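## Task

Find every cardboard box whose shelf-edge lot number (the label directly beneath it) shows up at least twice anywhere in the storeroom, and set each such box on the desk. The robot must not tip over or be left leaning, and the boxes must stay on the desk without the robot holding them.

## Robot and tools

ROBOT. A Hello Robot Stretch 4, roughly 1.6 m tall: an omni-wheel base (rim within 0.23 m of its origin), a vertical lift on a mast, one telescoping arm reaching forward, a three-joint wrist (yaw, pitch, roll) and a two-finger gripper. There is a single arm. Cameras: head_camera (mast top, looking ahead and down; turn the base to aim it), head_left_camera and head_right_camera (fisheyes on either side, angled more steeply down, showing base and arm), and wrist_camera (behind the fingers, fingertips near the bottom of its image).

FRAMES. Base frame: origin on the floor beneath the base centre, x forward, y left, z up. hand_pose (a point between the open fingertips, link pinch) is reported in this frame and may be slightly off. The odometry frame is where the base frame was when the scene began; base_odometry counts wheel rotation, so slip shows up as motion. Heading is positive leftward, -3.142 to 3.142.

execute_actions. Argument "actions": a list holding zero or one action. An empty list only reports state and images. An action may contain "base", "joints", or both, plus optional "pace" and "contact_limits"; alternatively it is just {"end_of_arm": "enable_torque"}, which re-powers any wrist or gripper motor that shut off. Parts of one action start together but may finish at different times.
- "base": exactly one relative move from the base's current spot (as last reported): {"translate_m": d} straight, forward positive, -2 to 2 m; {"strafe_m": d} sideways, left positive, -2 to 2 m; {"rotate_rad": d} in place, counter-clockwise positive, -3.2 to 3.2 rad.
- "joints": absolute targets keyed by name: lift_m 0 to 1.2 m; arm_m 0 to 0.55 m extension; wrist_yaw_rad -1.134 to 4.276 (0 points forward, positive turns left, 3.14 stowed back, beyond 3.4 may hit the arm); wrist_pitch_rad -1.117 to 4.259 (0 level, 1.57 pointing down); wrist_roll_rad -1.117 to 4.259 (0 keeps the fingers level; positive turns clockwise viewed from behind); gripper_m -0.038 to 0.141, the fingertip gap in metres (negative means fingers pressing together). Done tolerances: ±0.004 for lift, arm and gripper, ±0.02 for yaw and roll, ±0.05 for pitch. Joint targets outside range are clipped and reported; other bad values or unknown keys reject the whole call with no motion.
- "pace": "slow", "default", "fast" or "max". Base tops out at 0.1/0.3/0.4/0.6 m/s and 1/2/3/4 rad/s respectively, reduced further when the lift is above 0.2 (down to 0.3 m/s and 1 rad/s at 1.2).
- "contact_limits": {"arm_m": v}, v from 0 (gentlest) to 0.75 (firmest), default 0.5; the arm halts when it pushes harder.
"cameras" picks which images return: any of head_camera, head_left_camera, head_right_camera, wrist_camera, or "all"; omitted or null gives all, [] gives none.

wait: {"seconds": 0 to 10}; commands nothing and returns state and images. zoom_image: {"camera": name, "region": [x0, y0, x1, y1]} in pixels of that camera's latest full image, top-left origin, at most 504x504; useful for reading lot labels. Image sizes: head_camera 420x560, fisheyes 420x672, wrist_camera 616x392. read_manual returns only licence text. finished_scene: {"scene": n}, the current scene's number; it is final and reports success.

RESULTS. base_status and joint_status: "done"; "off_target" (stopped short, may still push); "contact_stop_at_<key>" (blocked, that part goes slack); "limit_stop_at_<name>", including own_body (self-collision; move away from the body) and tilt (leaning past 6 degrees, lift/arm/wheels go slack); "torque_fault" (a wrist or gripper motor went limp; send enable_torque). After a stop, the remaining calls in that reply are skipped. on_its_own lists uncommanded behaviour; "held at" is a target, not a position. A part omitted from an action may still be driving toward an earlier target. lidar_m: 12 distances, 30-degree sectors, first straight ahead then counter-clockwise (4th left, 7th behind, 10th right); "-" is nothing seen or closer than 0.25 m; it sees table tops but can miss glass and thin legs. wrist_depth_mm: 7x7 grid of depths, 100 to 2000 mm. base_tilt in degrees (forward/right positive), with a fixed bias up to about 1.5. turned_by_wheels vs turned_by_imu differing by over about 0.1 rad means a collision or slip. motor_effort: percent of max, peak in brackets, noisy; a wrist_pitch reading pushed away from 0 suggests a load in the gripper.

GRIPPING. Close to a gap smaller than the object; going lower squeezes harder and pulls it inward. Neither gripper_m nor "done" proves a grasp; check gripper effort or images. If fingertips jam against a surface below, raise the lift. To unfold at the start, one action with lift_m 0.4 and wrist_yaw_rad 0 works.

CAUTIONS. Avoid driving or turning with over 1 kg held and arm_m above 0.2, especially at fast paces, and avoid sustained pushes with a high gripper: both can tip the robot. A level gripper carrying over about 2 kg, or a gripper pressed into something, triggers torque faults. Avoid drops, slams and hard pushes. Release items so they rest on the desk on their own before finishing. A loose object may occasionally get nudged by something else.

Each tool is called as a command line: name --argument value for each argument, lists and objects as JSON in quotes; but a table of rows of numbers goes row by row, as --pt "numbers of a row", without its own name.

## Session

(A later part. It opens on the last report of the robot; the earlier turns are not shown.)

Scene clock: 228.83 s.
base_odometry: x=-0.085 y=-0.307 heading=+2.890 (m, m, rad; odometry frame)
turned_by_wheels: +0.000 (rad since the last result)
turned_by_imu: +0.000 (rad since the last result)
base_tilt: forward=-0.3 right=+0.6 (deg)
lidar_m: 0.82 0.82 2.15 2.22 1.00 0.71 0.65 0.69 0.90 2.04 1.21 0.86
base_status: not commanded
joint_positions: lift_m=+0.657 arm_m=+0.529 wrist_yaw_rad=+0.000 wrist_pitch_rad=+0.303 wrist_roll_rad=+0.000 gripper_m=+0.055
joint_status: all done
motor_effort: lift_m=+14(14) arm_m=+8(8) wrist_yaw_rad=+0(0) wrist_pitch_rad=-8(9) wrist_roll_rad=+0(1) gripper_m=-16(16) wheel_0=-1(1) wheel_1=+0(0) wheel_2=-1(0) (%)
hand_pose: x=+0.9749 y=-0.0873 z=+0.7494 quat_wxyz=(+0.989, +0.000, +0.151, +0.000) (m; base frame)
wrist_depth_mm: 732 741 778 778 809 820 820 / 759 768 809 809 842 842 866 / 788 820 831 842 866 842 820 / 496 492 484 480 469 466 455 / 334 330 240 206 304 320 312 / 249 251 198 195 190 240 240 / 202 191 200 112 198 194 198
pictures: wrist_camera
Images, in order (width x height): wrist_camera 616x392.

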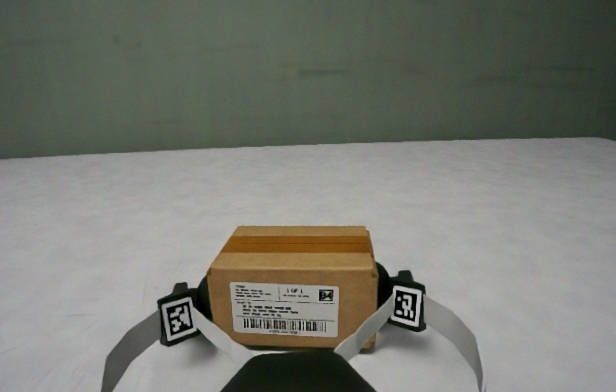

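execute_actions --actions '[{"joints":{"lift_m":0.654,"gripper_m":0.115}}]' --cameras '[]'

execute_actions --actions '[{"joints":{"lift_m":0.68,"arm_m":0.0},"pace":"max"}]' --cameras '["wrist_camera"]'

Scene clock: 237.40 s.
base_odometry: x=-0.085 y=-0.307 heading=+2.890 (m, m, rad; odometry frame)
turned_by_wheels: +0.000 (rad since the last result)
turned_by_imu: +0.000 (rad since the last result)
base_tilt: forward=-0.3 right=+0.6 (deg)
lidar_m: 0.80 0.82 2.15 2.21 1.01 0.70 0.66 0.66 0.89 2.05 1.21 0.84
base_status: not commanded
joint_positions: lift_m=+0.654 arm_m=+0.529 wrist_yaw_rad=+0.000 wrist_pitch_rad=+0.303 wrist_roll_rad=+0.000 gripper_m=+0.115
joint_status: all done
motor_effort: lift_m=+14(14) arm_m=+8(8) wrist_yaw_rad=-1(1) wrist_pitch_rad=-6(10) wrist_roll_rad=+0(1) gripper_m=+0(16) wheel_0=-1(1) wheel_1=+1(0) wheel_2=-1(0) (%)
hand_pose: x=+0.9749 y=-0.0873 z=+0.7465 quat_wxyz=(+0.989, +0.000, +0.151, +0.000) (m; base frame)
wrist_depth_mm: 741 741 759 788 798 820 842 / 778 778 809 798 842 842 878 / 809 809 809 842 866 842 831 / 488 488 473 473 462 459 449 / 329 330 286 213 300 312 309 / 245 233 208 206 199 236 235 / 199 196 195 112 201 191 196
pictures: none
No camera images: the call's "cameras" was empty. Leave "cameras" out to get every camera's image.

Scene clock: 239.43 s.
base_odometry: x=-0.085 y=-0.307 heading=+2.890 (m, m, rad; odometry frame)
turned_by_wheels: +0.000 (rad since the last result)
turned_by_imu: +0.000 (rad since the last result)
base_tilt: forward=-0.2 right=+0.6 (deg)
lidar_m: 0.79 0.84 2.15 2.20 1.02 0.69 0.66 0.68 0.90 2.04 1.24 0.86
base_status: not commanded
joint_positions: lift_m=+0.680 arm_m=+0.001 wrist_yaw_rad=+0.000 wrist_pitch_rad=+0.302 wrist_roll_rad=+0.000 gripper_m=+0.115
joint_status: all done
motor_effort: lift_m=+20(23) arm_m=-8(8) wrist_yaw_rad=+2(0) wrist_pitch_rad=-6(7) wrist_roll_rad=+0(2) gripper_m=+1(0) wheel_0=-1(1) wheel_1=+1(1) wheel_2=+0(1) (%)
hand_pose: x=+0.4477 y=-0.0875 z=+0.7721 quat_wxyz=(+0.989, +0.000, +0.151, +0.000) (m; base frame)
wrist_depth_mm: 1182 1205 1255 1281 1308 1336 1336 / 1229 1255 1281 1336 1336 1366 1397 / 1255 1138 1078 1042 1008 976 991 / 654 647 683 699 676 1042 1576 / 1430 1397 1255 1537 1576 1576 1661 / 1397 1025 1366 1430 200 1336 1464 / 1205 1078 1205 112 1255 1138 1160
pictures: wrist_camera
Images, in order (width x height): wrist_camera 616x392.

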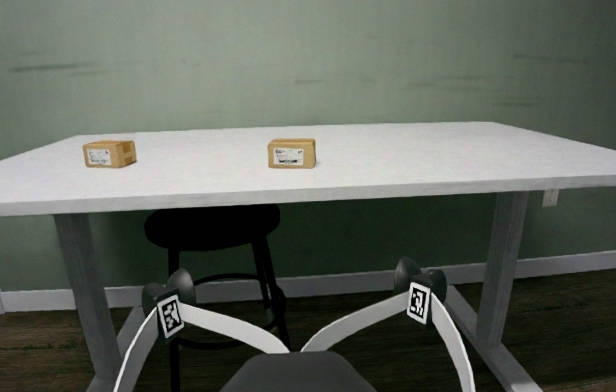

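execute_actions --actions '[{"base":{"strafe_m":-1.57},"joints":{"lift_m":0.2,"wrist_pitch_rad":0,"wrist_roll_rad":1.57,"gripper_m":0.141},"pace":"max"}]' --cameras '["head_left_camera"]'

Scene clock: 253.70 s.
base_odometry: x=+0.306 y=+1.213 heading=+2.890 (m, m, rad; odometry frame)
turned_by_wheels: +0.000 (rad since the last result)
turned_by_imu: -0.006 (rad since the last result)
base_tilt: forward=-0.2 right=+0.7 (deg)
lidar_m: 1.61 1.12 1.20 2.97 0.89 0.79 2.05 0.77 0.52 0.48 0.50 0.60
base_status: done
joint_positions: lift_m=+0.200 arm_m=+0.001 wrist_yaw_rad=+0.000 wrist_pitch_rad=+0.003 wrist_roll_rad=+1.570 gripper_m=+0.141
joint_status: all done
motor_effort: lift_m=+15(17) arm_m=-8(8) wrist_yaw_rad=+1(2) wrist_pitch_rad=-7(11) wrist_roll_rad=+2(8) gripper_m=+0(4) wheel_0=+0(10) wheel_1=+0(10) wheel_2=+0(1) (%)
hand_pose: x=+0.4607 y=-0.0874 z=+0.3777 quat_wxyz=(+0.708, +0.707, +0.001, -0.001) (m; base frame)
wrist_depth_mm: 609 647 654 661 668 634 500 / 842 842 931 946 931 691 500 / 1397 1499 1464 1464 1281 699 508 / 1464 1397 1464 1430 1308 715 500 / 1397 1464 1430 1464 1366 715 517 / 1397 211 1430 1464 1098 634 517 / 1397 1430 1397 112 1366 668 517
pictures: head_left_camera
Images, in order (width x height): head_left_camera 420x672.

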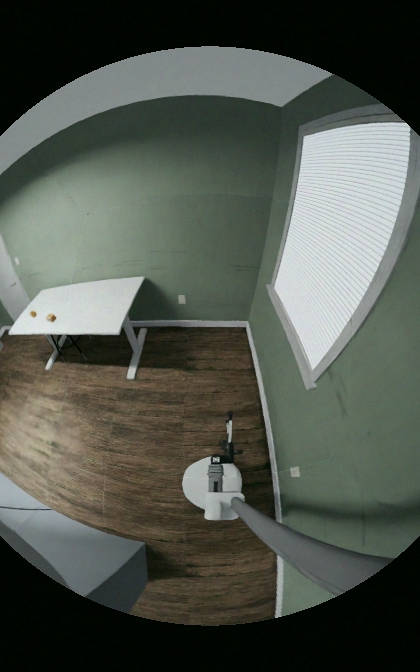

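execute_actions --actions '[{"base":{"translate_m":-1.7},"joints":{"lift_m":0.6},"pace":"max"}]' --cameras '["head_left_camera"]'

Scene clock: 287.30 s.
base_odometry: x=+1.952 y=+0.790 heading=+2.890 (m, m, rad; odometry frame)
turned_by_wheels: +0.000 (rad since the last result)
turned_by_imu: +0.000 (rad since the last result)
base_tilt: forward=-0.3 right=+0.8 (deg)
lidar_m: 1.91 0.75 0.86 1.81 0.55 0.38 0.35 0.36 0.47 0.57 0.59 0.79
base_status: done
joint_positions: lift_m=+0.600 arm_m=+0.001 wrist_yaw_rad=+0.000 wrist_pitch_rad=+0.002 wrist_roll_rad=+1.570 gripper_m=+0.141
joint_status: all done
motor_effort: lift_m=+20(22) arm_m=-8(8) wrist_yaw_rad=+1(1) wrist_pitch_rad=-7(7) wrist_roll_rad=+2(1) gripper_m=+0(0) wheel_0=-1(6) wheel_1=+0(7) wheel_2=+1(14) (%)
hand_pose: x=+0.4607 y=-0.0874 z=+0.7773 quat_wxyz=(+0.708, +0.707, +0.001, -0.001) (m; base frame)
wrist_depth_mm: 809 820 842 842 842 891 878 / 1098 1138 1160 1205 1229 1205 1008 / 1808 1921 1983 - - 1464 1025 / - - - - - 1464 1042 / - - - - - 1464 1042 / - 211 - - - 1308 1042 / - - - 112 - 1397 1042
pictures: head_left_camera
Images, in order (width x height): head_left_camera 420x672.

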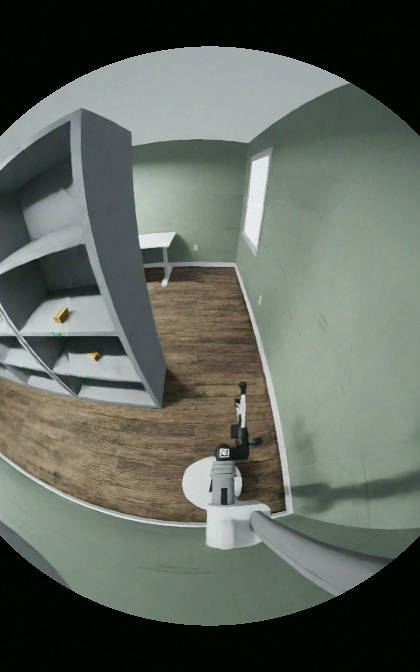

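execute_actions --actions '[{"base":{"rotate_rad":0.05},"joints":{"wrist_yaw_rad":0.9},"pace":"max"}]' --cameras '["wrist_camera"]'

Scene clock: 297.97 s.
base_odometry: x=+1.952 y=+0.790 heading=+2.940 (m, m, rad; odometry frame)
turned_by_wheels: +0.050 (rad since the last result)
turned_by_imu: +0.050 (rad since the last result)
base_tilt: forward=-0.3 right=+0.6 (deg)
lidar_m: 2.19 0.76 0.91 1.47 0.52 0.37 0.34 0.36 0.50 0.57 0.59 0.81
base_status: done
joint_positions: lift_m=+0.600 arm_m=+0.001 wrist_yaw_rad=+0.900 wrist_pitch_rad=+0.002 wrist_roll_rad=+1.570 gripper_m=+0.141
joint_status: all done
motor_effort: lift_m=+20(20) arm_m=-7(7) wrist_yaw_rad=+3(8) wrist_pitch_rad=-7(6) wrist_roll_rad=+2(2) gripper_m=+1(1) wheel_0=+1(5) wheel_1=+0(5) wheel_2=+0(5) (%)
hand_pose: x=+0.4201 y=+0.1715 z=+0.7773 quat_wxyz=(+0.638, +0.636, +0.308, +0.307) (m; base frame)
wrist_depth_mm: - - - - - 1397 991 / 809 809 798 809 809 831 831 / 699 683 683 707 691 699 699 / 603 603 609 609 615 621 621 / 842 1160 699 1499 759 1160 891 / 946 211 788 1366 878 1182 976 / 1229 1229 1255 112 1281 1308 1025
pictures: wrist_camera
Images, in order (width x height): wrist_camera 616x392.

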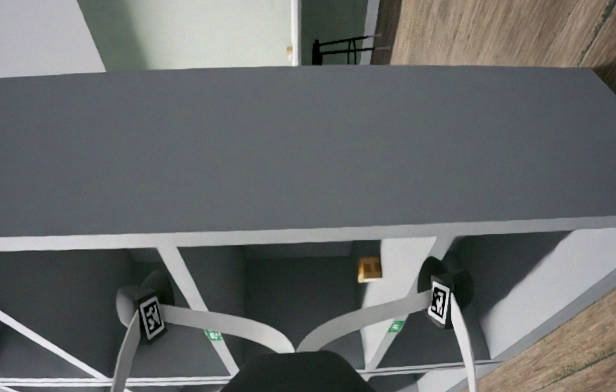

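execute_actions --actions '[{"base":{"strafe_m":0.4},"joints":{"wrist_yaw_rad":1.25},"pace":"max"}]' --cameras '["wrist_camera","head_left_camera"]'

Scene clock: 313.23 s.
base_odometry: x=+1.872 y=+0.398 heading=+2.940 (m, m, rad; odometry frame)
turned_by_wheels: +0.000 (rad since the last result)
turned_by_imu: +0.002 (rad since the last result)
base_tilt: forward=+0.0 right=+0.8 (deg)
lidar_m: 0.59 0.66 0.90 1.47 0.51 0.37 0.34 0.36 0.51 0.97 1.00 1.39
base_status: done
joint_positions: lift_m=+0.600 arm_m=+0.001 wrist_yaw_rad=+1.250 wrist_pitch_rad=+0.002 wrist_roll_rad=+1.570 gripper_m=+0.141
joint_status: all done
motor_effort: lift_m=+20(20) arm_m=-7(8) wrist_yaw_rad=+1(9) wrist_pitch_rad=-7(6) wrist_roll_rad=+2(2) gripper_m=+0(1) wheel_0=-1(8) wheel_1=+0(11) wheel_2=-1(0) (%)
hand_pose: x=+0.3461 y=+0.2462 z=+0.7773 quat_wxyz=(+0.574, +0.573, +0.414, +0.413) (m; base frame)
wrist_depth_mm: 904 459 960 1008 759 466 904 / 1008 580 1042 1060 809 1060 891 / 946 960 976 991 946 1025 917 / 946 946 946 976 991 1025 991 / 1808 1808 1808 1921 1921 1464 1042 / - 211 - - - 1308 1025 / - - - 112 - 1366 1042
pictures: head_left_camera, wrist_camera
Images, in order (width x height): head_left_camera 420x672, wrist_camera 616x392.

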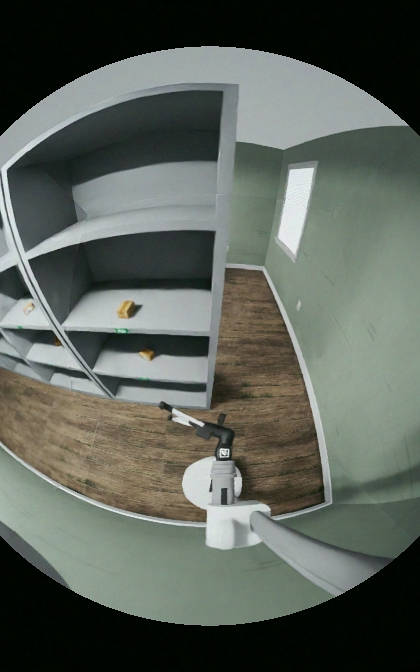

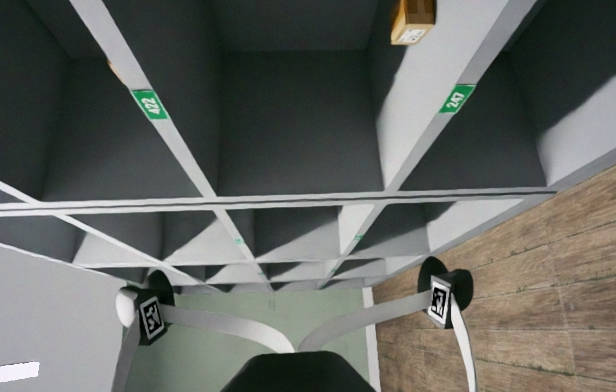

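zoom_image --camera "wrist_camera" --region '[110, 60, 490, 140]'

zoom_image --camera "wrist_camera" --region '[220, 220, 380, 300]'

Region (110, 60, 490, 140) of wrist_camera's 616x392 image, scaled by 1.326; it fills the top 106 rows of this view, and the rest is white.

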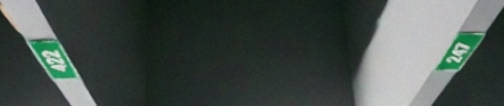

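Region (220, 220, 380, 300) of wrist_camera's 616x392 image, scaled by 3.150.

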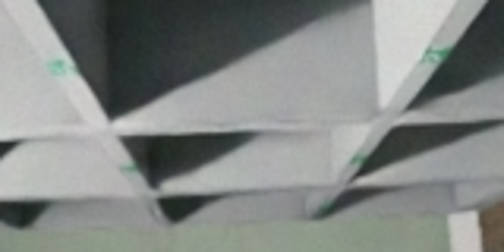

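zoom_image --camera "wrist_camera" --region '[120, 75, 190, 135]'

zoom_image --camera "wrist_camera" --region '[420, 70, 490, 130]'

execute_actions --actions '[{"base":{"strafe_m":0.86},"joints":{"wrist_yaw_rad":1.15},"pace":"max"}]' --cameras '["wrist_camera"]'

Region (120, 75, 190, 135) of wrist_camera's 616x392 image, scaled by 7.200; it fills the top 432 rows of this view, and the rest is white.

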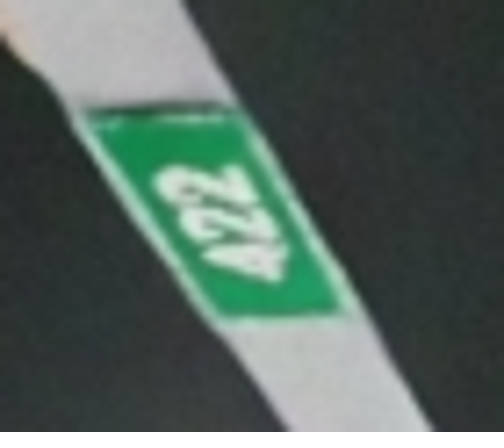

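Region (420, 70, 490, 130) of wrist_camera's 616x392 image, scaled by 7.200; it fills the top 432 rows of this view, and the rest is white.

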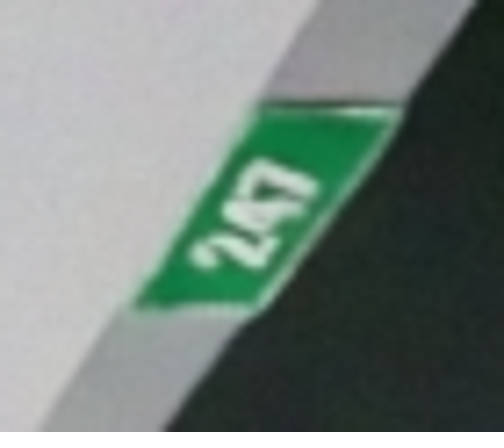

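Scene clock: 334.57 s.
base_odometry: x=+1.700 y=-0.445 heading=+2.940 (m, m, rad; odometry frame)
turned_by_wheels: +0.000 (rad since the last result)
turned_by_imu: +0.004 (rad since the last result)
base_tilt: forward=-0.2 right=+0.8 (deg)
lidar_m: 0.62 0.63 0.90 1.45 0.52 0.36 0.35 0.37 0.49 1.42 0.88 0.64
base_status: done
joint_positions: lift_m=+0.600 arm_m=+0.001 wrist_yaw_rad=+1.150 wrist_pitch_rad=+0.002 wrist_roll_rad=+1.570 gripper_m=+0.141
joint_status: all done
motor_effort: lift_m=+20(20) arm_m=-7(7) wrist_yaw_rad=+2(3) wrist_pitch_rad=-7(7) wrist_roll_rad=+2(0) gripper_m=+1(0) wheel_0=+0(10) wheel_1=-1(11) wheel_2=-1(0) (%)
hand_pose: x=+0.3699 y=+0.2276 z=+0.7773 quat_wxyz=(+0.594, +0.593, +0.385, +0.384) (m; base frame)
wrist_depth_mm: 854 430 866 917 778 433 878 / 960 469 1008 1078 723 512 904 / 960 1138 991 1138 820 1138 931 / 946 1060 991 1078 1060 1078 931 / 1025 1042 1060 1098 1160 1255 1025 / - 211 1863 1921 1983 1336 1025 / - - - 112 - 1397 1060
pictures: wrist_camera
Images, in order (width x height): wrist_camera 616x392.

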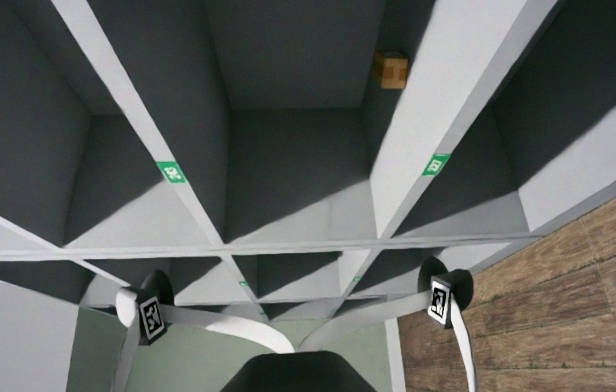

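Unit1: 422 upper, 247 lower.

zoom_image --camera "wrist_camera" --region '[145, 150, 200, 195]'

zoom_image --camera "wrist_camera" --region '[410, 142, 465, 187]'

Region (145, 150, 200, 195) of wrist_camera's 616x392 image, scaled by 9.164; it fills the top 412 rows of this view, and the rest is white.

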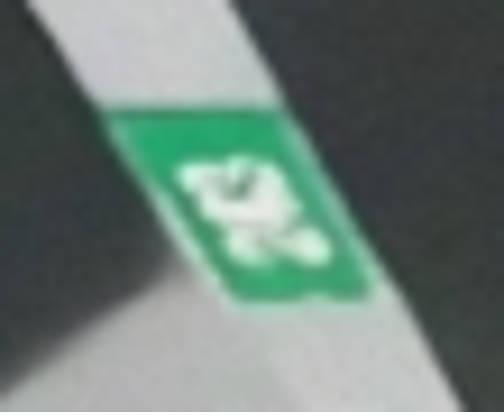

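Region (410, 142, 465, 187) of wrist_camera's 616x392 image, scaled by 9.164; it fills the top 412 rows of this view, and the rest is white.

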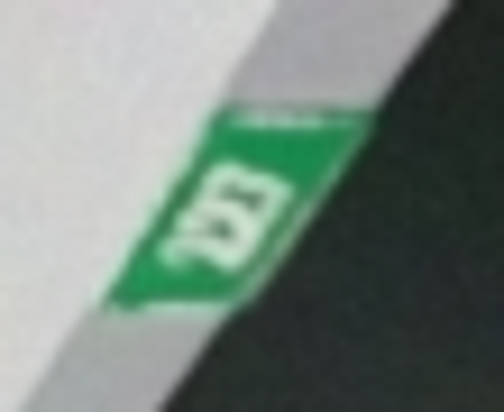

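execute_actions --actions '[{"base":{"strafe_m":0.3},"joints":{"wrist_yaw_rad":1.05},"pace":"max"}]' --cameras '["wrist_camera"]'

Scene clock: 353.50 s.
base_odometry: x=+1.640 y=-0.739 heading=+2.940 (m, m, rad; odometry frame)
turned_by_wheels: +0.000 (rad since the last result)
turned_by_imu: +0.001 (rad since the last result)
base_tilt: forward=-0.3 right=+0.7 (deg)
lidar_m: 0.61 0.64 0.90 1.45 0.52 0.37 0.35 0.36 0.51 1.44 0.87 0.63
base_status: done
joint_positions: lift_m=+0.600 arm_m=+0.001 wrist_yaw_rad=+1.050 wrist_pitch_rad=+0.002 wrist_roll_rad=+1.570 gripper_m=+0.141
joint_status: all done
motor_effort: lift_m=+20(20) arm_m=-7(7) wrist_yaw_rad=+0(4) wrist_pitch_rad=-7(7) wrist_roll_rad=+2(1) gripper_m=-1(1) wheel_0=-1(10) wheel_1=-1(9) wheel_2=-1(0) (%)
hand_pose: x=+0.3916 y=+0.2068 z=+0.7773 quat_wxyz=(+0.613, +0.611, +0.355, +0.354) (m; base frame)
wrist_depth_mm: 564 433 820 866 798 436 809 / 904 433 917 946 809 473 904 / 866 569 854 891 820 878 891 / 788 778 778 809 798 831 820 / 788 809 809 842 854 1098 931 / 1499 210 1430 1576 1182 1205 1042 / - - - 112 - 1397 1042
pictures: wrist_camera
Images, in order (width x height): wrist_camera 616x392.

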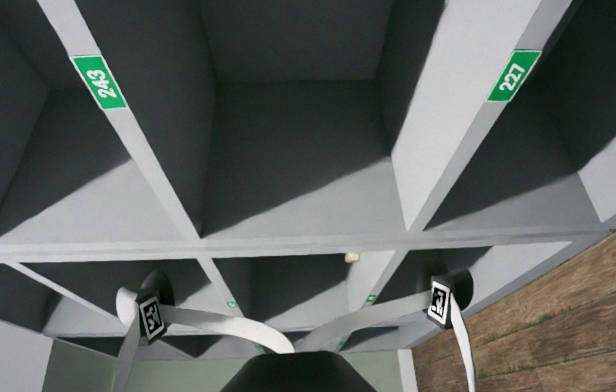

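execute_actions --actions '[{"base":{"strafe_m":0.9},"pace":"max"}]' --cameras '["wrist_camera"]'

Scene clock: 361.57 s.
base_odometry: x=+1.459 y=-1.620 heading=+2.940 (m, m, rad; odometry frame)
turned_by_wheels: +0.000 (rad since the last result)
turned_by_imu: +0.004 (rad since the last result)
base_tilt: forward=-0.3 right=+0.6 (deg)
lidar_m: 0.61 0.65 0.92 1.43 0.51 0.37 0.34 0.37 0.51 1.42 0.91 0.63
base_status: done
joint_positions: lift_m=+0.600 arm_m=+0.001 wrist_yaw_rad=+1.050 wrist_pitch_rad=+0.002 wrist_roll_rad=+1.570 gripper_m=+0.141
joint_status: not commanded
motor_effort: lift_m=+20(20) arm_m=-7(7) wrist_yaw_rad=+1(1) wrist_pitch_rad=-7(6) wrist_roll_rad=+2(2) gripper_m=+1(1) wheel_0=+0(8) wheel_1=+0(11) wheel_2=-1(0) (%)
hand_pose: x=+0.3916 y=+0.2067 z=+0.7773 quat_wxyz=(+0.613, +0.611, +0.355, +0.354) (m; base frame)
wrist_depth_mm: 788 436 831 866 798 436 854 / 931 433 960 1008 809 480 891 / 904 574 904 931 831 917 917 / 831 842 820 842 831 854 866 / 778 809 842 854 866 1118 960 / 1499 210 1430 1618 1397 1255 1025 / 1537 1537 1618 112 1618 1366 1042
pictures: wrist_camera
Images, in order (width x height): wrist_camera 616x392.

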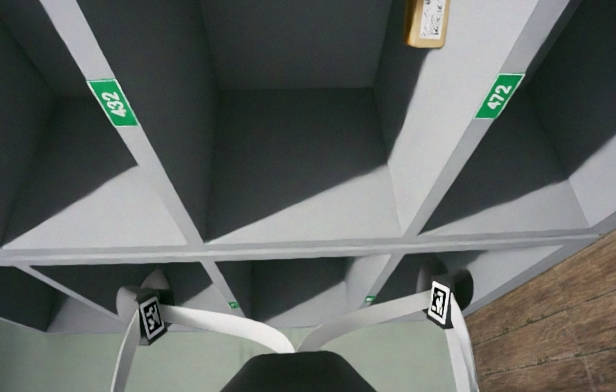

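zoom_image --camera "wrist_camera" --region '[80, 70, 150, 135]'

execute_actions --actions '[{"base":{"strafe_m":0.82},"pace":"max"}]' --cameras '["wrist_camera"]'

Region (80, 70, 150, 135) of wrist_camera's 616x392 image, scaled by 7.200; it fills the top 468 rows of this view, and the rest is white.

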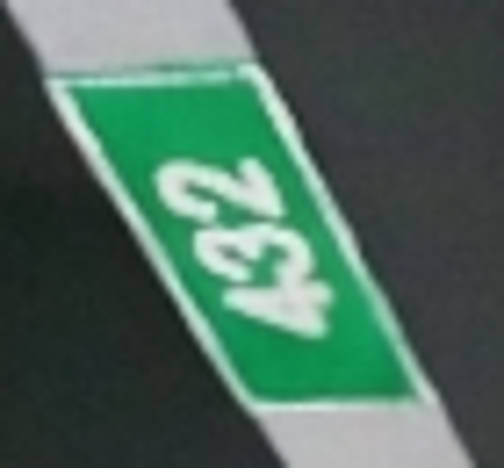

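Scene clock: 371.80 s.
base_odometry: x=+1.295 y=-2.424 heading=+2.940 (m, m, rad; odometry frame)
turned_by_wheels: +0.000 (rad since the last result)
turned_by_imu: +0.004 (rad since the last result)
base_tilt: forward=-0.2 right=+0.6 (deg)
lidar_m: 0.62 0.66 0.89 0.86 0.50 0.37 0.33 0.36 0.51 1.44 0.89 0.65
base_status: done
joint_positions: lift_m=+0.600 arm_m=+0.001 wrist_yaw_rad=+1.050 wrist_pitch_rad=+0.002 wrist_roll_rad=+1.570 gripper_m=+0.141
joint_status: not commanded
motor_effort: lift_m=+20(20) arm_m=-7(7) wrist_yaw_rad=+0(1) wrist_pitch_rad=-7(6) wrist_roll_rad=+2(2) gripper_m=+1(1) wheel_0=+1(11) wheel_1=+0(13) wheel_2=+0(1) (%)
hand_pose: x=+0.3916 y=+0.2067 z=+0.7773 quat_wxyz=(+0.613, +0.611, +0.355, +0.354) (m; base frame)
wrist_depth_mm: 798 430 854 854 676 436 831 / 931 469 946 1025 809 473 904 / 960 574 1008 1078 831 1078 931 / 946 946 960 960 831 976 946 / 891 904 904 917 931 931 931 / 854 211 891 891 854 866 904 / 798 809 820 112 842 831 820
pictures: wrist_camera
Images, in order (width x height): wrist_camera 616x392.

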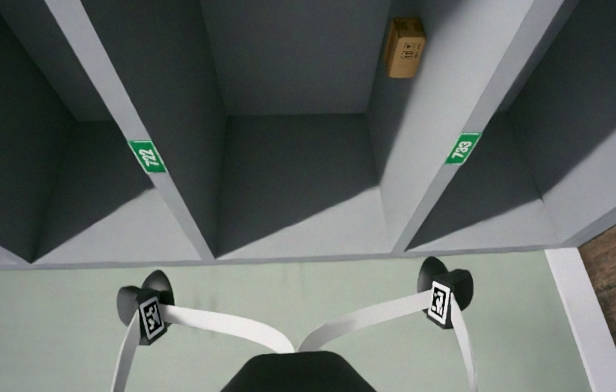

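zoom_image --camera "wrist_camera" --region '[120, 130, 180, 185]'

zoom_image --camera "wrist_camera" --region '[435, 120, 495, 175]'

Region (120, 130, 180, 185) of wrist_camera's 616x392 image, scaled by 8.400; it fills the top 462 rows of this view, and the rest is white.

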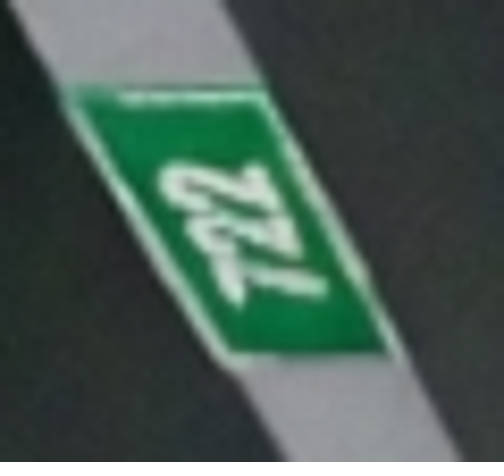

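Region (435, 120, 495, 175) of wrist_camera's 616x392 image, scaled by 8.400; it fills the top 462 rows of this view, and the rest is white.

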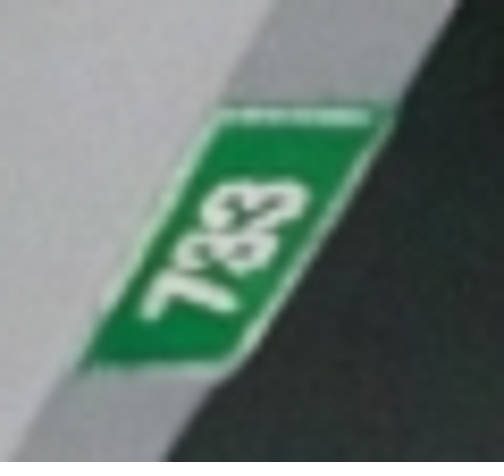

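execute_actions --actions '[{"base":{"strafe_m":-1.39},"joints":{"lift_m":0.49,"wrist_yaw_rad":0,"wrist_roll_rad":0,"wrist_pitch_rad":0.3,"gripper_m":0.141},"pace":"max"}]' --cameras '["wrist_camera"]'

Scene clock: 395.03 s.
base_odometry: x=+1.574 y=-1.062 heading=+2.939 (m, m, rad; odometry frame)
turned_by_wheels: +0.000 (rad since the last result)
turned_by_imu: -0.006 (rad since the last result)
base_tilt: forward=-0.4 right=+0.7 (deg)
lidar_m: 0.61 0.65 0.92 1.45 0.51 0.36 0.35 0.37 0.52 1.44 0.92 0.64
base_status: done
joint_positions: lift_m=+0.490 arm_m=+0.001 wrist_yaw_rad=+0.000 wrist_pitch_rad=+0.302 wrist_roll_rad=+0.000 gripper_m=+0.141
joint_status: all done
motor_effort: lift_m=+16(18) arm_m=-7(7) wrist_yaw_rad=-1(7) wrist_pitch_rad=-7(8) wrist_roll_rad=-1(8) gripper_m=+0(0) wheel_0=+0(9) wheel_1=-1(12) wheel_2=-1(1) (%)
hand_pose: x=+0.4476 y=-0.0874 z=+0.5825 quat_wxyz=(+0.989, +0.000, +0.151, +0.000) (m; base frame)
wrist_depth_mm: 661 768 778 778 788 741 535 / 668 788 820 820 820 750 539 / 647 820 820 854 854 732 539 / 569 569 559 554 549 535 500 / 442 436 436 436 445 640 517 / 640 209 976 991 946 683 554 / 640 820 854 112 866 732 564
pictures: wrist_camera
Images, in order (width x height): wrist_camera 616x392.

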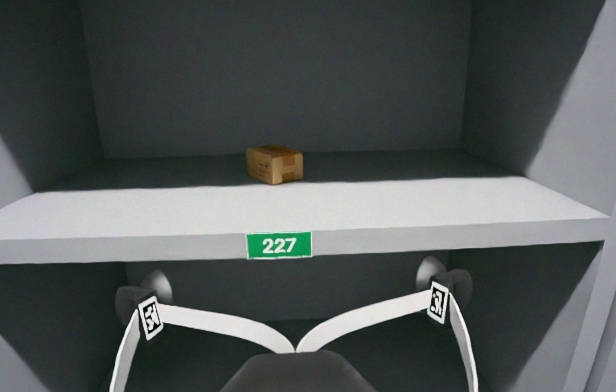

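execute_actions --actions '[{"base":{"strafe_m":-0.095},"joints":{"lift_m":0.485,"wrist_yaw_rad":0.49,"arm_m":0.3,"gripper_m":0.141},"pace":"max"}]' --cameras '["wrist_camera"]'

Scene clock: 415.27 s.
base_odometry: x=+1.593 y=-0.969 heading=+2.939 (m, m, rad; odometry frame)
turned_by_wheels: +0.000 (rad since the last result)
turned_by_imu: +0.000 (rad since the last result)
base_tilt: forward=-0.3 right=+0.8 (deg)
lidar_m: 0.61 0.64 0.89 1.45 0.52 0.36 0.35 0.36 0.50 1.43 0.89 0.65
base_status: done
joint_positions: lift_m=+0.485 arm_m=+0.299 wrist_yaw_rad=+0.490 wrist_pitch_rad=+0.302 wrist_roll_rad=+0.000 gripper_m=+0.141
joint_status: all done
motor_effort: lift_m=+14(14) arm_m=+8(8) wrist_yaw_rad=+0(7) wrist_pitch_rad=-4(7) wrist_roll_rad=+0(0) gripper_m=+0(1) wheel_0=-1(13) wheel_1=+0(9) wheel_2=-1(1) (%)
hand_pose: x=+0.7537 y=+0.0525 z=+0.5776 quat_wxyz=(+0.959, -0.036, +0.146, +0.240) (m; base frame)
wrist_depth_mm: 436 539 591 525 477 433 402 / 442 544 621 559 496 449 415 / 445 559 654 580 517 469 433 / 455 525 535 525 517 469 449 / 373 364 368 359 293 353 345 / 276 210 276 273 246 254 264 / 224 220 226 112 225 215 216
pictures: wrist_camera
Images, in order (width x height): wrist_camera 616x392.

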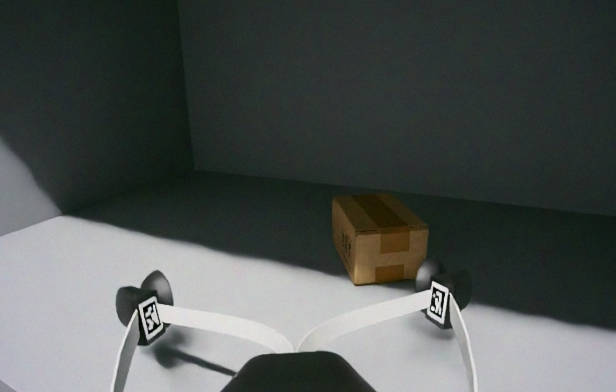

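execute_actions --actions '[{"base":{"strafe_m":-0.017},"joints":{"lift_m":0.472,"arm_m":0.425}}]' --cameras '["wrist_camera"]'

Scene clock: 430.67 s.
base_odometry: x=+1.596 y=-0.952 heading=+2.939 (m, m, rad; odometry frame)
turned_by_wheels: +0.000 (rad since the last result)
turned_by_imu: +0.000 (rad since the last result)
base_tilt: forward=-0.3 right=+0.7 (deg)
lidar_m: 0.62 0.64 0.90 1.44 0.52 0.35 0.34 0.37 0.50 1.43 0.90 0.66
base_status: done
joint_positions: lift_m=+0.472 arm_m=+0.424 wrist_yaw_rad=+0.490 wrist_pitch_rad=+0.302 wrist_roll_rad=+0.000 gripper_m=+0.141
joint_status: all done
motor_effort: lift_m=+14(13) arm_m=+8(7) wrist_yaw_rad=+1(1) wrist_pitch_rad=-6(6) wrist_roll_rad=+0(0) gripper_m=-1(1) wheel_0=+0(5) wheel_1=+1(6) wheel_2=+0(1) (%)
hand_pose: x=+0.8787 y=+0.0525 z=+0.5647 quat_wxyz=(+0.959, -0.036, +0.146, +0.240) (m; base frame)
wrist_depth_mm: 452 500 449 399 364 330 307 / 462 521 469 415 375 340 314 / 462 544 492 436 392 355 332 / 462 500 488 449 407 373 342 / 340 334 315 224 327 324 322 / 254 211 231 186 200 234 242 / 204 203 203 112 201 198 201
pictures: wrist_camera
Images, in order (width x height): wrist_camera 616x392.

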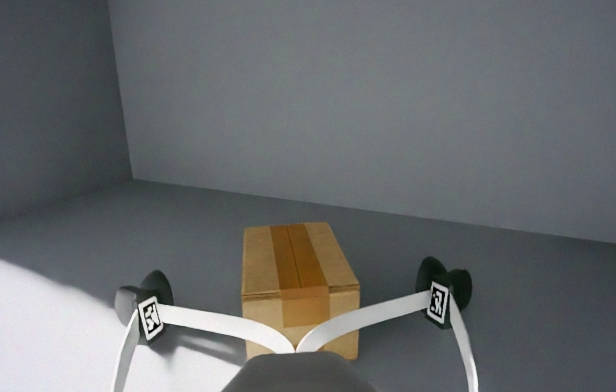

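execute_actions --actions '[{"joints":{"lift_m":0.467,"gripper_m":0.025}}]' --cameras '["wrist_camera"]'

execute_actions --actions '[{"joints":{"lift_m":0.495,"arm_m":0.0,"wrist_yaw_rad":0.3},"pace":"max"}]' --cameras '["wrist_camera"]'

Scene clock: 438.87 s.
base_odometry: x=+1.596 y=-0.952 heading=+2.939 (m, m, rad; odometry frame)
turned_by_wheels: +0.000 (rad since the last result)
turned_by_imu: +0.000 (rad since the last result)
base_tilt: forward=-0.1 right=+0.6 (deg)
lidar_m: 0.62 0.64 0.91 1.42 0.52 0.37 0.34 0.34 0.52 1.43 0.91 0.66
base_status: not commanded
joint_positions: lift_m=+0.467 arm_m=+0.424 wrist_yaw_rad=+0.490 wrist_pitch_rad=+0.303 wrist_roll_rad=+0.000 gripper_m=+0.025
joint_status: all done
motor_effort: lift_m=+14(14) arm_m=+8(8) wrist_yaw_rad=+2(1) wrist_pitch_rad=-9(8) wrist_roll_rad=+0(0) gripper_m=-17(18) wheel_0=+0(0) wheel_1=+1(1) wheel_2=-1(1) (%)
hand_pose: x=+0.8786 y=+0.0524 z=+0.5594 quat_wxyz=(+0.959, -0.036, +0.146, +0.240) (m; base frame)
wrist_depth_mm: 455 496 445 399 364 330 309 / 462 521 473 418 377 343 317 / 466 544 492 436 392 355 330 / 445 480 473 439 402 368 345 / 324 325 304 204 317 310 304 / 243 245 184 174 185 237 234 / 198 187 191 112 194 188 193
pictures: wrist_camera
Images, in order (width x height): wrist_camera 616x392.

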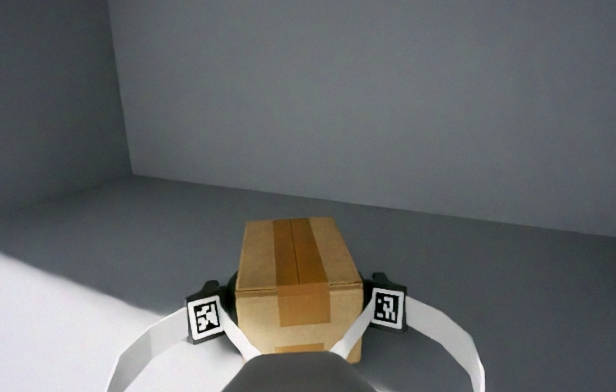

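Scene clock: 440.70 s.
base_odometry: x=+1.596 y=-0.952 heading=+2.939 (m, m, rad; odometry frame)
turned_by_wheels: +0.000 (rad since the last result)
turned_by_imu: +0.000 (rad since the last result)
base_tilt: forward=-0.2 right=+0.8 (deg)
lidar_m: 0.61 0.64 0.89 1.45 0.52 0.38 0.35 0.37 0.51 1.41 0.90 0.66
base_status: not commanded
joint_positions: lift_m=+0.495 arm_m=+0.001 wrist_yaw_rad=+0.300 wrist_pitch_rad=+0.304 wrist_roll_rad=+0.000 gripper_m=+0.025
joint_status: all done
motor_effort: lift_m=+20(22) arm_m=-7(9) wrist_yaw_rad=+1(8) wrist_pitch_rad=-10(11) wrist_roll_rad=+0(1) gripper_m=-16(17) wheel_0=+0(0) wheel_1=+0(1) wheel_2=-1(1) (%)
hand_pose: x=+0.4611 y=-0.0022 z=+0.5867 quat_wxyz=(+0.977, -0.022, +0.150, +0.148) (m; base frame)
wrist_depth_mm: 544 699 831 778 750 699 676 / 544 715 878 820 778 741 691 / 554 732 904 842 788 750 723 / 530 580 569 559 554 544 544 / 564 683 452 204 410 387 368 / 597 723 183 175 185 878 683 / 621 654 831 112 831 820 691
pictures: wrist_camera
Images, in order (width x height): wrist_camera 616x392.

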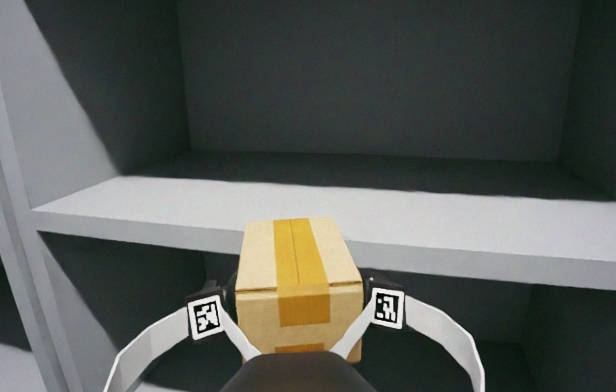

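execute_actions --actions '[{"base":{"strafe_m":-1.85},"joints":{"lift_m":0.22,"wrist_yaw_rad":0.9},"pace":"max"}]' --cameras '["head_camera"]'

Scene clock: 457.93 s.
base_odometry: x=+1.968 y=+0.860 heading=+2.939 (m, m, rad; odometry frame)
turned_by_wheels: +0.000 (rad since the last result)
turned_by_imu: -0.007 (rad since the last result)
base_tilt: forward=-0.3 right=+0.7 (deg)
lidar_m: 2.00 0.81 0.90 1.44 0.51 0.36 0.34 0.36 0.51 0.50 0.51 0.74
base_status: done
joint_positions: lift_m=+0.220 arm_m=+0.001 wrist_yaw_rad=+0.900 wrist_pitch_rad=+0.304 wrist_roll_rad=+0.000 gripper_m=+0.025
joint_status: all done
motor_effort: lift_m=+15(19) arm_m=-8(8) wrist_yaw_rad=+0(8) wrist_pitch_rad=-11(11) wrist_roll_rad=-1(0) gripper_m=-17(17) wheel_0=+0(12) wheel_1=+1(14) wheel_2=-1(1) (%)
hand_pose: x=+0.4118 y=+0.1613 z=+0.3121 quat_wxyz=(+0.890, -0.066, +0.136, +0.430) (m; base frame)
wrist_depth_mm: 1808 1182 741 615 750 - - / - 1281 1430 634 809 - - / - 1308 1464 661 854 - - / 1499 1308 1182 691 904 1397 1308 / 976 976 854 204 878 931 917 / 732 741 185 174 185 707 683 / 591 559 564 112 574 564 569
pictures: head_camera
Images, in order (width x height): head_camera 420x560.

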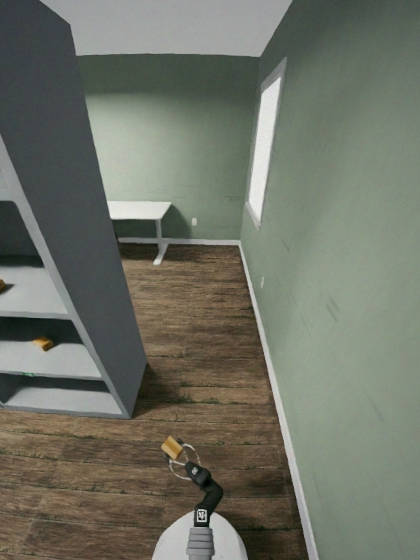

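execute_actions --actions '[{"base":{"translate_m":2.0},"joints":{"lift_m":0.70,"wrist_yaw_rad":0.0},"pace":"max"}]' --cameras '[]'

execute_actions --actions '[{"base":{"rotate_rad":0.85},"pace":"fast"}]' --cameras '["head_camera","wrist_camera"]'

Scene clock: 468.27 s.
base_odometry: x=+0.009 y=+1.262 heading=+2.939 (m, m, rad; odometry frame)
turned_by_wheels: +0.000 (rad since the last result)
turned_by_imu: +0.001 (rad since the last result)
base_tilt: forward=-0.3 right=+0.6 (deg)
lidar_m: 1.38 0.88 0.84 3.59 1.30 1.02 2.09 0.72 0.51 0.48 0.47 0.63
base_status: done
joint_positions: lift_m=+0.700 arm_m=+0.001 wrist_yaw_rad=+0.000 wrist_pitch_rad=+0.303 wrist_roll_rad=+0.000 gripper_m=+0.025
joint_status: all done
motor_effort: lift_m=+20(24) arm_m=-7(7) wrist_yaw_rad=+0(7) wrist_pitch_rad=-8(10) wrist_roll_rad=+0(1) gripper_m=-16(17) wheel_0=-1(7) wheel_1=-1(6) wheel_2=+0(14) (%)
hand_pose: x=+0.4475 y=-0.0874 z=+0.7918 quat_wxyz=(+0.989, +0.000, +0.151, +0.000) (m; base frame)
wrist_depth_mm: 1042 1025 1042 1060 1078 750 549 / 1078 1078 1098 1118 1098 750 554 / 1098 1118 1160 1138 1182 750 539 / 1160 1205 1205 1229 1182 798 559 / 1205 1255 1205 204 1281 798 559 / 1255 1308 185 174 185 750 559 / 1229 1138 1255 112 1182 699 574
pictures: none
No camera images: the call's "cameras" was empty. Leave "cameras" out to get every camera's image.

Scene clock: 469.70 s.
base_odometry: x=+0.009 y=+1.262 heading=-2.494 (m, m, rad; odometry frame)
turned_by_wheels: +0.850 (rad since the last result)
turned_by_imu: +0.851 (rad since the last result)
base_tilt: forward=-0.4 right=+0.5 (deg)
lidar_m: 0.86 1.37 1.62 1.03 1.15 0.95 0.56 0.47 0.48 0.57 1.05 1.16
base_status: done
joint_positions: lift_m=+0.700 arm_m=+0.001 wrist_yaw_rad=+0.000 wrist_pitch_rad=+0.303 wrist_roll_rad=+0.000 gripper_m=+0.025
joint_status: not commanded
motor_effort: lift_m=+20(20) arm_m=-7(7) wrist_yaw_rad=-1(0) wrist_pitch_rad=-10(8) wrist_roll_rad=+1(0) gripper_m=-18(16) wheel_0=+0(5) wheel_1=+0(8) wheel_2=+1(7) (%)
hand_pose: x=+0.4475 y=-0.0874 z=+0.7918 quat_wxyz=(+0.989, +0.000, +0.151, +0.000) (m; base frame)
wrist_depth_mm: - - 1983 1537 1229 1042 931 / - - - 1576 1281 1060 946 / - 1499 1182 1138 1118 1118 976 / - - 1499 991 1430 1182 991 / - 1921 1863 204 1464 1205 1060 / 1537 1537 184 174 183 1255 1078 / 1255 1205 1205 112 1229 1160 1098
pictures: head_camera, wrist_camera
Images, in order (width x height): head_camera 420x560, wrist_camera 616x392.

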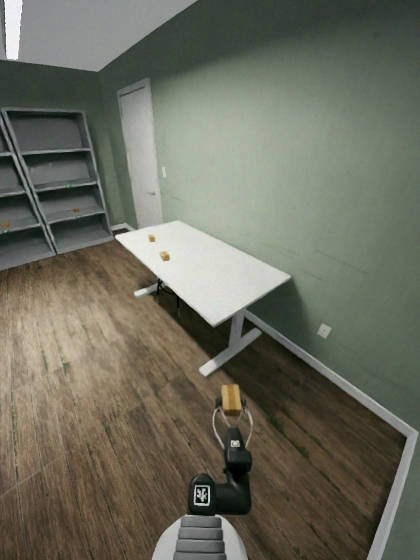

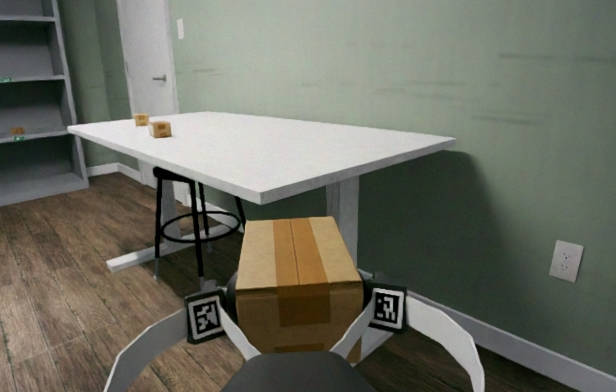

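execute_actions --actions '[{"base":{"translate_m":0.24},"joints":{"arm_m":0.55,"lift_m":0.685},"pace":"fast"}]' --cameras '[]'

execute_actions --actions '[{"joints":{"lift_m":0.656}}]' --cameras '["wrist_camera","head_camera"]'

Scene clock: 479.80 s.
base_odometry: x=-0.182 y=+1.117 heading=-2.494 (m, m, rad; odometry frame)
turned_by_wheels: +0.000 (rad since the last result)
turned_by_imu: +0.000 (rad since the last result)
base_tilt: forward=-0.2 right=+0.7 (deg)
lidar_m: 0.63 1.01 1.93 1.17 1.11 1.27 0.75 0.62 0.64 0.77 1.21 0.82
base_status: done
joint_positions: lift_m=+0.685 arm_m=+0.548 wrist_yaw_rad=+0.000 wrist_pitch_rad=+0.303 wrist_roll_rad=+0.000 gripper_m=+0.025
joint_status: all done
motor_effort: lift_m=+15(18) arm_m=+8(7) wrist_yaw_rad=+0(2) wrist_pitch_rad=-9(9) wrist_roll_rad=+0(1) gripper_m=-16(17) wheel_0=-2(5) wheel_1=-2(6) wheel_2=+0(11) (%)
hand_pose: x=+0.9945 y=-0.0873 z=+0.7773 quat_wxyz=(+0.989, +0.000, +0.151, +0.000) (m; base frame)
wrist_depth_mm: - 1618 1098 866 707 580 512 / - 1708 1160 904 715 603 530 / 1160 1118 1098 891 741 634 535 / 585 580 574 559 559 549 530 / 392 392 366 204 384 377 375 / 294 296 184 175 185 287 283 / 238 227 232 112 235 229 230
pictures: none
No camera images: the call's "cameras" was empty. Leave "cameras" out to get every camera's image.

Scene clock: 480.70 s.
base_odometry: x=-0.182 y=+1.117 heading=-2.494 (m, m, rad; odometry frame)
turned_by_wheels: +0.000 (rad since the last result)
turned_by_imu: +0.000 (rad since the last result)
base_tilt: forward=-0.4 right=+0.5 (deg)
lidar_m: 0.64 1.03 1.92 1.17 1.10 1.26 0.75 0.63 0.64 0.75 1.21 0.81
base_status: not commanded
joint_positions: lift_m=+0.656 arm_m=+0.548 wrist_yaw_rad=+0.000 wrist_pitch_rad=+0.303 wrist_roll_rad=+0.000 gripper_m=+0.025
joint_status: all done
motor_effort: lift_m=+14(13) arm_m=+8(8) wrist_yaw_rad=-1(0) wrist_pitch_rad=-8(10) wrist_roll_rad=+0(1) gripper_m=-16(17) wheel_0=-2(2) wheel_1=-2(2) wheel_2=+0(0) (%)
hand_pose: x=+0.9945 y=-0.0873 z=+0.7483 quat_wxyz=(+0.989, +0.000, +0.151, +0.000) (m; base frame)
wrist_depth_mm: - 1576 1078 854 699 585 517 / - 1708 1160 904 723 603 530 / 854 931 904 866 723 621 539 / 496 488 480 469 466 462 455 / 329 329 309 204 322 317 309 / 247 248 183 174 185 239 236 / 201 190 195 112 196 191 198
pictures: head_camera, wrist_camera
Images, in order (width x height): head_camera 420x560, wrist_camera 616x392.

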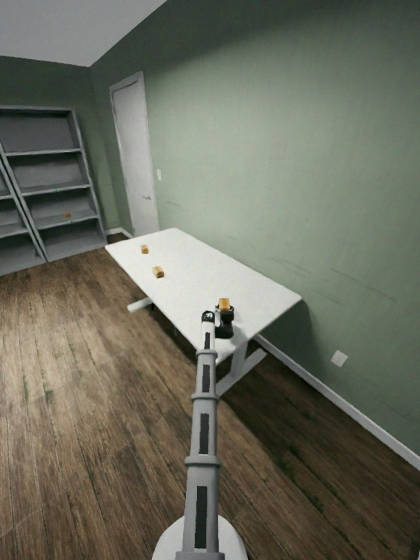

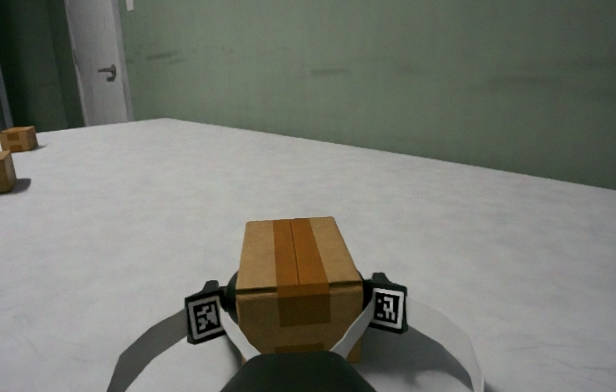

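execute_actions --actions '[{"joints":{"lift_m":0.654,"gripper_m":0.09}}]' --cameras '[]'

execute_actions --actions '[{"joints":{"lift_m":0.68,"arm_m":0.35},"pace":"max"}]' --cameras '["wrist_camera"]'

Scene clock: 490.10 s.
base_odometry: x=-0.182 y=+1.117 heading=-2.494 (m, m, rad; odometry frame)
turned_by_wheels: +0.000 (rad since the last result)
turned_by_imu: +0.000 (rad since the last result)
base_tilt: forward=-0.2 right=+0.7 (deg)
lidar_m: 0.67 1.01 1.90 1.18 1.10 1.27 0.77 0.64 0.63 0.74 1.21 0.81
base_status: not commanded
joint_positions: lift_m=+0.654 arm_m=+0.548 wrist_yaw_rad=+0.000 wrist_pitch_rad=+0.303 wrist_roll_rad=+0.000 gripper_m=+0.090
joint_status: all done
motor_effort: lift_m=+14(16) arm_m=+8(8) wrist_yaw_rad=+1(1) wrist_pitch_rad=-8(11) wrist_roll_rad=+0(0) gripper_m=-1(18) wheel_0=-2(2) wheel_1=-2(2) wheel_2=+0(0) (%)
hand_pose: x=+0.9946 y=-0.0873 z=+0.7465 quat_wxyz=(+0.989, +0.000, +0.151, +0.000) (m; base frame)
wrist_depth_mm: - 1576 1098 854 707 585 512 / - 1661 1138 904 715 603 530 / 854 931 904 866 732 621 539 / 496 480 477 477 466 455 455 / 327 324 306 213 319 314 309 / 245 245 190 185 216 237 236 / 199 192 196 112 195 190 196
pictures: none
No camera images: the call's "cameras" was empty. Leave "cameras" out to get every camera's image.

Scene clock: 491.47 s.
base_odometry: x=-0.182 y=+1.117 heading=-2.494 (m, m, rad; odometry frame)
turned_by_wheels: +0.000 (rad since the last result)
turned_by_imu: +0.000 (rad since the last result)
base_tilt: forward=-0.3 right=+0.6 (deg)
lidar_m: 0.68 1.03 1.91 1.17 1.09 1.27 0.77 0.65 0.62 0.78 1.22 0.84
base_status: not commanded
joint_positions: lift_m=+0.680 arm_m=+0.351 wrist_yaw_rad=+0.000 wrist_pitch_rad=+0.302 wrist_roll_rad=+0.000 gripper_m=+0.090
joint_status: all done
motor_effort: lift_m=+20(21) arm_m=-7(8) wrist_yaw_rad=+2(1) wrist_pitch_rad=-7(9) wrist_roll_rad=+0(0) gripper_m=-1(1) wheel_0=-2(2) wheel_1=-2(2) wheel_2=+0(0) (%)
hand_pose: x=+0.7977 y=-0.0875 z=+0.7721 quat_wxyz=(+0.989, +0.000, +0.151, +0.000) (m; base frame)
wrist_depth_mm: - 1756 1308 1025 831 699 615 / - - 1397 1078 878 715 627 / 1042 1098 1060 1042 866 741 647 / 580 569 564 439 544 539 530 / 384 387 384 382 375 370 415 / 289 289 215 287 217 282 707 / 234 225 232 112 229 244 741
pictures: wrist_camera
Images, in order (width x height): wrist_camera 616x392.

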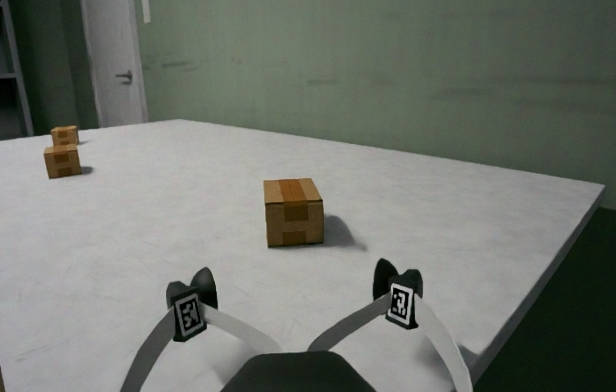

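finished_scene --scene 2

The scene is finished: the task was done.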